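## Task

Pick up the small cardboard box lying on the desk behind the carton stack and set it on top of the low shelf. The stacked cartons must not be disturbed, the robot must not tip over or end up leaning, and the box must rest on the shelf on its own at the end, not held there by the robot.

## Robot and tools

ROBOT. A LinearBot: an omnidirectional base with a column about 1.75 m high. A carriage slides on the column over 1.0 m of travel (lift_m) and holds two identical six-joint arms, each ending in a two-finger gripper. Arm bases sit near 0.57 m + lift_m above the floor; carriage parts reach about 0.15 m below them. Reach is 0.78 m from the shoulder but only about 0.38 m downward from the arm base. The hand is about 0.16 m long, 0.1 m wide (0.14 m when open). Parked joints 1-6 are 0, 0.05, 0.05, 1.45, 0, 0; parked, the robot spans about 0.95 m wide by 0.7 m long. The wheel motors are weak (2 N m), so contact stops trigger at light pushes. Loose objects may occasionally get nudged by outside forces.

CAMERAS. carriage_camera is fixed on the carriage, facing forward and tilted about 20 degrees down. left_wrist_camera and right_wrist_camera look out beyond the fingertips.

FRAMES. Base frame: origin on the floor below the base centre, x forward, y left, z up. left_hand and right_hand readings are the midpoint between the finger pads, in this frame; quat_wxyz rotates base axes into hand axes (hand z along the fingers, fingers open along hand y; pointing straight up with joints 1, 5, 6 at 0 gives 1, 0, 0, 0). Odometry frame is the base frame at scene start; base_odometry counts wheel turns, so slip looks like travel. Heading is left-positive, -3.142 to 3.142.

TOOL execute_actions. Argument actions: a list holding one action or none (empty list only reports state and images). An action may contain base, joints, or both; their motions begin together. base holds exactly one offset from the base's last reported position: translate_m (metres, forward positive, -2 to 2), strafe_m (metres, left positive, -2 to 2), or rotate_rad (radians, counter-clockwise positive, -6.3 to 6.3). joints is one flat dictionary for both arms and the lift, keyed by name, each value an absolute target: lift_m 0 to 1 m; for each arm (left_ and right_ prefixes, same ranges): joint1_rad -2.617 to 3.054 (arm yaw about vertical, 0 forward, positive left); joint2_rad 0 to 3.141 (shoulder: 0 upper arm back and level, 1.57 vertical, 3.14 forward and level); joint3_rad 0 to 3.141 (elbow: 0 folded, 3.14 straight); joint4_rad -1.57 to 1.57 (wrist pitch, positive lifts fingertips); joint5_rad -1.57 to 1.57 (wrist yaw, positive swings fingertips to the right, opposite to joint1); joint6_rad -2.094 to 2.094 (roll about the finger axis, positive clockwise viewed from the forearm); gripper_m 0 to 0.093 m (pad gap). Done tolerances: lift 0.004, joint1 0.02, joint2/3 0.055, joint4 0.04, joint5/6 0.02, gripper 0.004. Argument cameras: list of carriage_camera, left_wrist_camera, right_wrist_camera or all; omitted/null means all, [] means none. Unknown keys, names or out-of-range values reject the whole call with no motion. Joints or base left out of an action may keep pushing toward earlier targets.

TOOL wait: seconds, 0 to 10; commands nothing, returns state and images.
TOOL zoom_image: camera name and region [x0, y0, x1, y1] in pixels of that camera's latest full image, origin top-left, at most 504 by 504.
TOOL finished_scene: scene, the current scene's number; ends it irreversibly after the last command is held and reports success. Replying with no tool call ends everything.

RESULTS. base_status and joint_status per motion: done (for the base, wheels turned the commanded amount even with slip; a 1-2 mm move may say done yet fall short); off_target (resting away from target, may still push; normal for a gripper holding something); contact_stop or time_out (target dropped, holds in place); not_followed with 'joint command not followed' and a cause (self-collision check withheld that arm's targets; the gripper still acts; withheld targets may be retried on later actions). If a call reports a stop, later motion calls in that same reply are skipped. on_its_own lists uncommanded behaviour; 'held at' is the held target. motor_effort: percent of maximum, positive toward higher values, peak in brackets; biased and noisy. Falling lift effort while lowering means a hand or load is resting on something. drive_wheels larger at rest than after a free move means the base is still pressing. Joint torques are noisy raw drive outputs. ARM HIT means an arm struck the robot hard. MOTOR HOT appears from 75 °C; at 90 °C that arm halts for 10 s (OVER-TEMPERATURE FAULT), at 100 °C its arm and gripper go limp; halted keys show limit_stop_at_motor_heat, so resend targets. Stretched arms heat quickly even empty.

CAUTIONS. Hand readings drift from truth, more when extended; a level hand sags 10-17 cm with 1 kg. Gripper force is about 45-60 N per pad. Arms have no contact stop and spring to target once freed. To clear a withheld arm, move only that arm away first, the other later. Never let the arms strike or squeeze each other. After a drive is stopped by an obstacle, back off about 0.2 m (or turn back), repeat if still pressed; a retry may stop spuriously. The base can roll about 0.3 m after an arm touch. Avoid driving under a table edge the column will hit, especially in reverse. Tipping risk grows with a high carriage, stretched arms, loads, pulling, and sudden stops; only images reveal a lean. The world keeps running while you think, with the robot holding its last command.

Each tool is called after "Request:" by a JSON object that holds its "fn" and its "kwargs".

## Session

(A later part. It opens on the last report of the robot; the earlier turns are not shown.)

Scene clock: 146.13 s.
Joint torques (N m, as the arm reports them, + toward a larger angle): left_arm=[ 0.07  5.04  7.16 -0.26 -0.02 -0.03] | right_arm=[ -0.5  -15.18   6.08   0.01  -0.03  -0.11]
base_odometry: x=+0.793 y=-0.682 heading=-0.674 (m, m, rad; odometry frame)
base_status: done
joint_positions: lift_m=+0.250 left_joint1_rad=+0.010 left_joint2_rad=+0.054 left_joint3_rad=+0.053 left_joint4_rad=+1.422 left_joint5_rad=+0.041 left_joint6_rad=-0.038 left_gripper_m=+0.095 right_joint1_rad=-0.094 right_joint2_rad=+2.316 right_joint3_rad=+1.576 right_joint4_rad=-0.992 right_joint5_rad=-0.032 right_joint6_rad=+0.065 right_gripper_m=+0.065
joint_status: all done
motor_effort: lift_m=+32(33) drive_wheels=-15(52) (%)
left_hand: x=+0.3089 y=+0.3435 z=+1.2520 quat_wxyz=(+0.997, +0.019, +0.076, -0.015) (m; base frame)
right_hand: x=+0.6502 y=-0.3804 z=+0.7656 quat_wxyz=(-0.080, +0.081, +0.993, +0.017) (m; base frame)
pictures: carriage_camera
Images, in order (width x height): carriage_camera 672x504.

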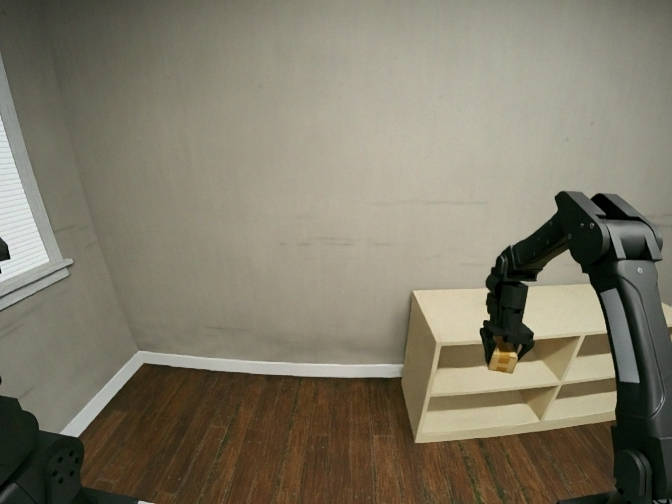

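Request:
{"fn": "execute_actions", "kwargs": {"actions": [{"base":{"translate_m":0.3}}]}}

Scene clock: 149.57 s.
Joint torques (N m, as the arm reports them, + toward a larger angle): left_arm=[ 0.1   5.22  7.14 -0.25 -0.02 -0.04] | right_arm=[ -0.55 -15.31   6.11   0.04  -0.02  -0.11]
base_odometry: x=+1.027 y=-0.870 heading=-0.675 (m, m, rad; odometry frame)
base_status: done
joint_positions: lift_m=+0.250 left_joint1_rad=+0.010 left_joint2_rad=+0.054 left_joint3_rad=+0.053 left_joint4_rad=+1.422 left_joint5_rad=+0.041 left_joint6_rad=-0.038 left_gripper_m=+0.095 right_joint1_rad=-0.096 right_joint2_rad=+2.316 right_joint3_rad=+1.576 right_joint4_rad=-0.994 right_joint5_rad=-0.032 right_joint6_rad=+0.065 right_gripper_m=+0.065
joint_status: not commanded
motor_effort: lift_m=+32(32) drive_wheels=-12(47) (%)
left_hand: x=+0.3089 y=+0.3435 z=+1.2520 quat_wxyz=(+0.997, +0.019, +0.076, -0.015) (m; base frame)
right_hand: x=+0.6496 y=-0.3811 z=+0.7657 quat_wxyz=(-0.081, +0.082, +0.993, +0.017) (m; base frame)
pictures: carriage_camera, left_wrist_camera, right_wrist_camera
Images, in order (width x height): carriage_camera 672x504, left_wrist_camera 672x504, right_wrist_camera 672x504.

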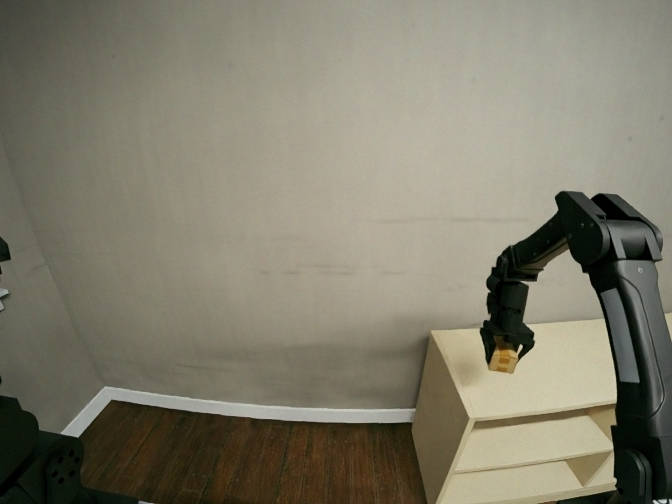

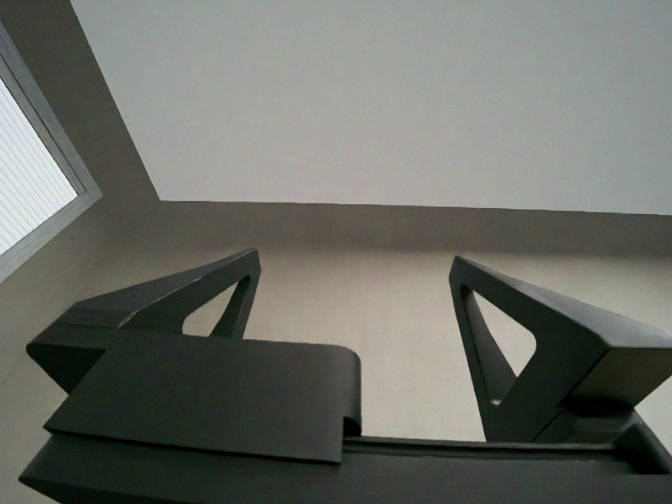

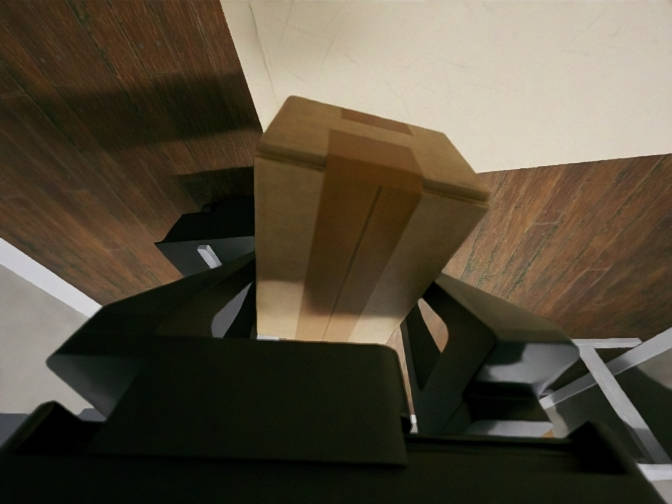

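Request:
{"fn": "execute_actions", "kwargs": {"actions": [{"base":{"translate_m":0.15},"joints":{"right_joint1_rad":-0.25}}], "cameras": ["right_wrist_camera","carriage_camera"]}}

Scene clock: 152.43 s.
Joint torques (N m, as the arm reports them, + toward a larger angle): left_arm=[ 0.1   5.1   7.12 -0.29 -0.02 -0.04] | right_arm=[  0.35 -15.33   6.22   0.05  -0.06  -0.11]
base_odometry: x=+1.144 y=-0.964 heading=-0.676 (m, m, rad; odometry frame)
base_status: done
joint_positions: lift_m=+0.250 left_joint1_rad=+0.010 left_joint2_rad=+0.054 left_joint3_rad=+0.053 left_joint4_rad=+1.422 left_joint5_rad=+0.041 left_joint6_rad=-0.038 left_gripper_m=+0.095 right_joint1_rad=-0.259 right_joint2_rad=+2.316 right_joint3_rad=+1.576 right_joint4_rad=-0.996 right_joint5_rad=-0.028 right_joint6_rad=+0.065 right_gripper_m=+0.065
joint_status: all done
motor_effort: lift_m=+32(33) drive_wheels=-14(46) (%)
left_hand: x=+0.3089 y=+0.3435 z=+1.2520 quat_wxyz=(+0.997, +0.019, +0.076, -0.015) (m; base frame)
right_hand: x=+0.6390 y=-0.4428 z=+0.7658 quat_wxyz=(-0.081, +0.162, +0.983, +0.022) (m; base frame)
pictures: carriage_camera, right_wrist_camera
Images, in order (width x height): carriage_camera 672x504, right_wrist_camera 672x504.

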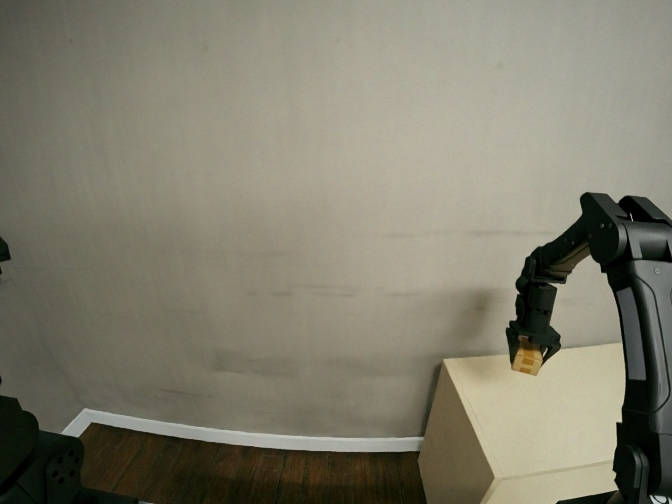

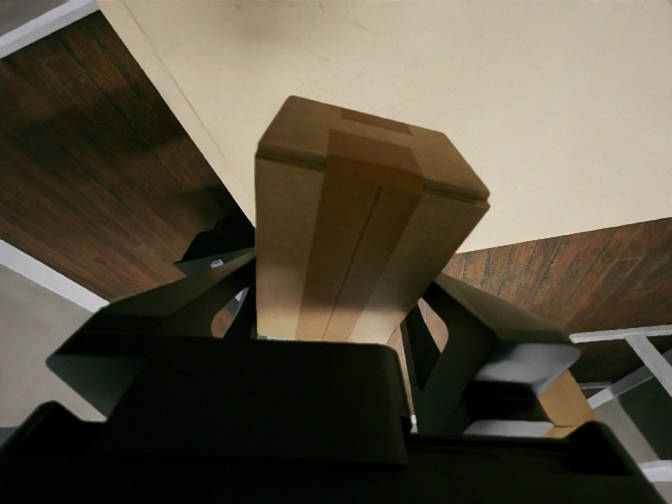

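Request:
{"fn": "execute_actions", "kwargs": {"actions": [{"joints":{"lift_m":0.08}}], "cameras": ["right_wrist_camera","carriage_camera"]}}

Scene clock: 154.47 s.
Joint torques (N m, as the arm reports them, + toward a larger angle): left_arm=[ 0.1   5.06  7.04 -0.25 -0.02 -0.03] | right_arm=[ 0.48 -8.71  3.81  0.93  0.   -0.1 ]
base_odometry: x=+1.144 y=-0.964 heading=-0.676 (m, m, rad; odometry frame)
base_status: not commanded
joint_positions: lift_m=+0.080 left_joint1_rad=+0.010 left_joint2_rad=+0.054 left_joint3_rad=+0.053 left_joint4_rad=+1.422 left_joint5_rad=+0.041 left_joint6_rad=-0.038 left_gripper_m=+0.095 right_joint1_rad=-0.259 right_joint2_rad=+2.244 right_joint3_rad=+1.616 right_joint4_rad=-1.082 right_joint5_rad=-0.032 right_joint6_rad=+0.064 right_gripper_m=+0.063
joint_status: all done
motor_effort: lift_m=+28(25) drive_wheels=-10(12) (%)
left_hand: x=+0.3089 y=+0.3435 z=+1.0824 quat_wxyz=(+0.997, +0.019, +0.076, -0.015) (m; base frame)
right_hand: x=+0.6431 y=-0.4432 z=+0.6331 quat_wxyz=(-0.068, +0.162, +0.984, +0.023) (m; base frame)
pictures: carriage_camera, right_wrist_camera
Images, in order (width x height): carriage_camera 672x504, right_wrist_camera 672x504.

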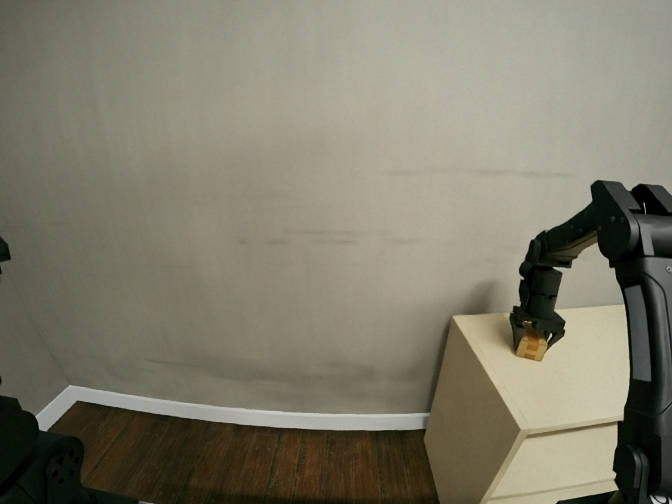

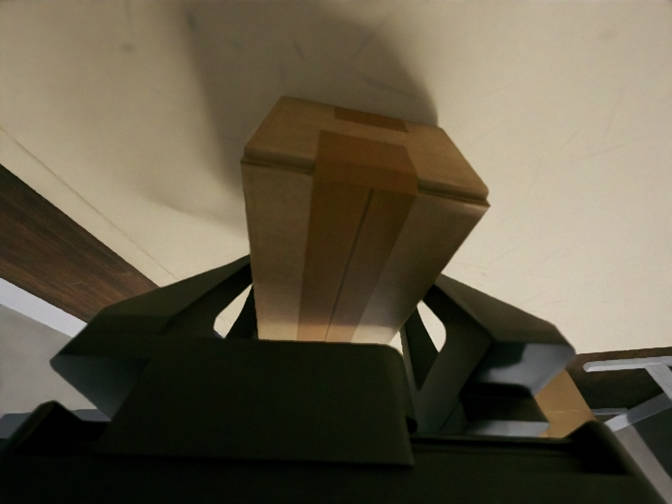

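Touching. Release and lift.

Request:
{"fn": "execute_actions", "kwargs": {"actions": [{"joints":{"right_gripper_m":0.093}}], "cameras": []}}

Request:
{"fn": "execute_actions", "kwargs": {"actions": [{"joints":{"lift_m":0.3}}], "cameras": []}}

Request:
{"fn": "execute_actions", "kwargs": {"actions": [{"base":{"translate_m":-0.4},"joints":{"right_joint1_rad":0,"right_joint2_rad":0.05,"right_joint3_rad":0.05,"right_joint4_rad":1.45}}], "cameras": ["carriage_camera"]}}

Scene clock: 156.57 s.
Joint torques (N m, as the arm reports them, + toward a larger angle): left_arm=[ 0.09  5.09  7.09 -0.26 -0.02 -0.05] | right_arm=[  0.22 -10.54   3.92   0.72  -0.1   -0.1 ]
base_odometry: x=+1.144 y=-0.964 heading=-0.676 (m, m, rad; odometry frame)
base_status: not commanded
joint_positions: lift_m=+0.080 left_joint1_rad=+0.010 left_joint2_rad=+0.054 left_joint3_rad=+0.053 left_joint4_rad=+1.422 left_joint5_rad=+0.041 left_joint6_rad=-0.038 left_gripper_m=+0.095 right_joint1_rad=-0.256 right_joint2_rad=+2.263 right_joint3_rad=+1.618 right_joint4_rad=-1.050 right_joint5_rad=-0.025 right_joint6_rad=+0.065 right_gripper_m=+0.093
joint_status: all done
motor_effort: lift_m=+28(29) drive_wheels=-9(10) (%)
left_hand: x=+0.3089 y=+0.3435 z=+1.0823 quat_wxyz=(+0.997, +0.019, +0.076, -0.015) (m; base frame)
right_hand: x=+0.6485 y=-0.4447 z=+0.6253 quat_wxyz=(-0.061, +0.160, +0.985, +0.019) (m; base frame)
pictures: none
No camera images: the call's "cameras" was empty. Leave "cameras" out to get every camera's image.

Scene clock: 157.97 s.
Joint torques (N m, as the arm reports them, + toward a larger angle): left_arm=[ 0.11  5.1   6.99 -0.27 -0.03 -0.04] | right_arm=[  0.25 -14.     4.11   0.21  -0.07  -0.1 ]
base_odometry: x=+1.144 y=-0.964 heading=-0.676 (m, m, rad; odometry frame)
base_status: not commanded
joint_positions: lift_m=+0.300 left_joint1_rad=+0.010 left_joint2_rad=+0.054 left_joint3_rad=+0.053 left_joint4_rad=+1.422 left_joint5_rad=+0.041 left_joint6_rad=-0.038 left_gripper_m=+0.095 right_joint1_rad=-0.256 right_joint2_rad=+2.303 right_joint3_rad=+1.609 right_joint4_rad=-1.010 right_joint5_rad=-0.027 right_joint6_rad=+0.065 right_gripper_m=+0.093
joint_status: all done
motor_effort: lift_m=+30(37) drive_wheels=-9(8) (%)
left_hand: x=+0.3089 y=+0.3435 z=+1.3022 quat_wxyz=(+0.997, +0.019, +0.076, -0.015) (m; base frame)
right_hand: x=+0.6493 y=-0.4446 z=+0.8275 quat_wxyz=(-0.065, +0.160, +0.985, +0.020) (m; base frame)
pictures: none
No camera images: the call's "cameras" was empty. Leave "cameras" out to get every camera's image.

Scene clock: 160.90 s.
Joint torques (N m, as the arm reports them, + toward a larger angle): left_arm=[ 0.1   5.05  7.02 -0.23 -0.03 -0.04] | right_arm=[-0.83  3.77  3.44 -0.17  0.01 -0.11]
base_odometry: x=+0.832 y=-0.713 heading=-0.678 (m, m, rad; odometry frame)
base_status: done
joint_positions: lift_m=+0.300 left_joint1_rad=+0.010 left_joint2_rad=+0.054 left_joint3_rad=+0.053 left_joint4_rad=+1.420 left_joint5_rad=+0.041 left_joint6_rad=-0.038 left_gripper_m=+0.095 right_joint1_rad=+0.009 right_joint2_rad=+0.056 right_joint3_rad=+0.071 right_joint4_rad=+1.457 right_joint5_rad=-0.036 right_joint6_rad=+0.065 right_gripper_m=+0.093
joint_status: all done
motor_effort: lift_m=+30(30) drive_wheels=-16(64) (%)
left_hand: x=+0.3095 y=+0.3435 z=+1.3022 quat_wxyz=(+0.997, +0.019, +0.077, -0.015) (m; base frame)
right_hand: x=+0.2952 y=-0.3438 z=+1.3083 quat_wxyz=(+0.998, -0.016, +0.050, +0.037) (m; base frame)
pictures: carriage_camera
Images, in order (width x height): carriage_camera 672x504.

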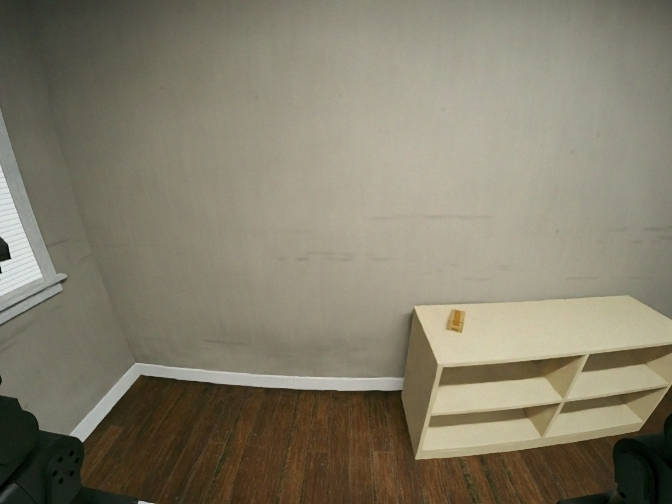

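Request:
{"fn": "finished_scene", "kwargs": {"scene": 1}}

The scene is finished: the task was done.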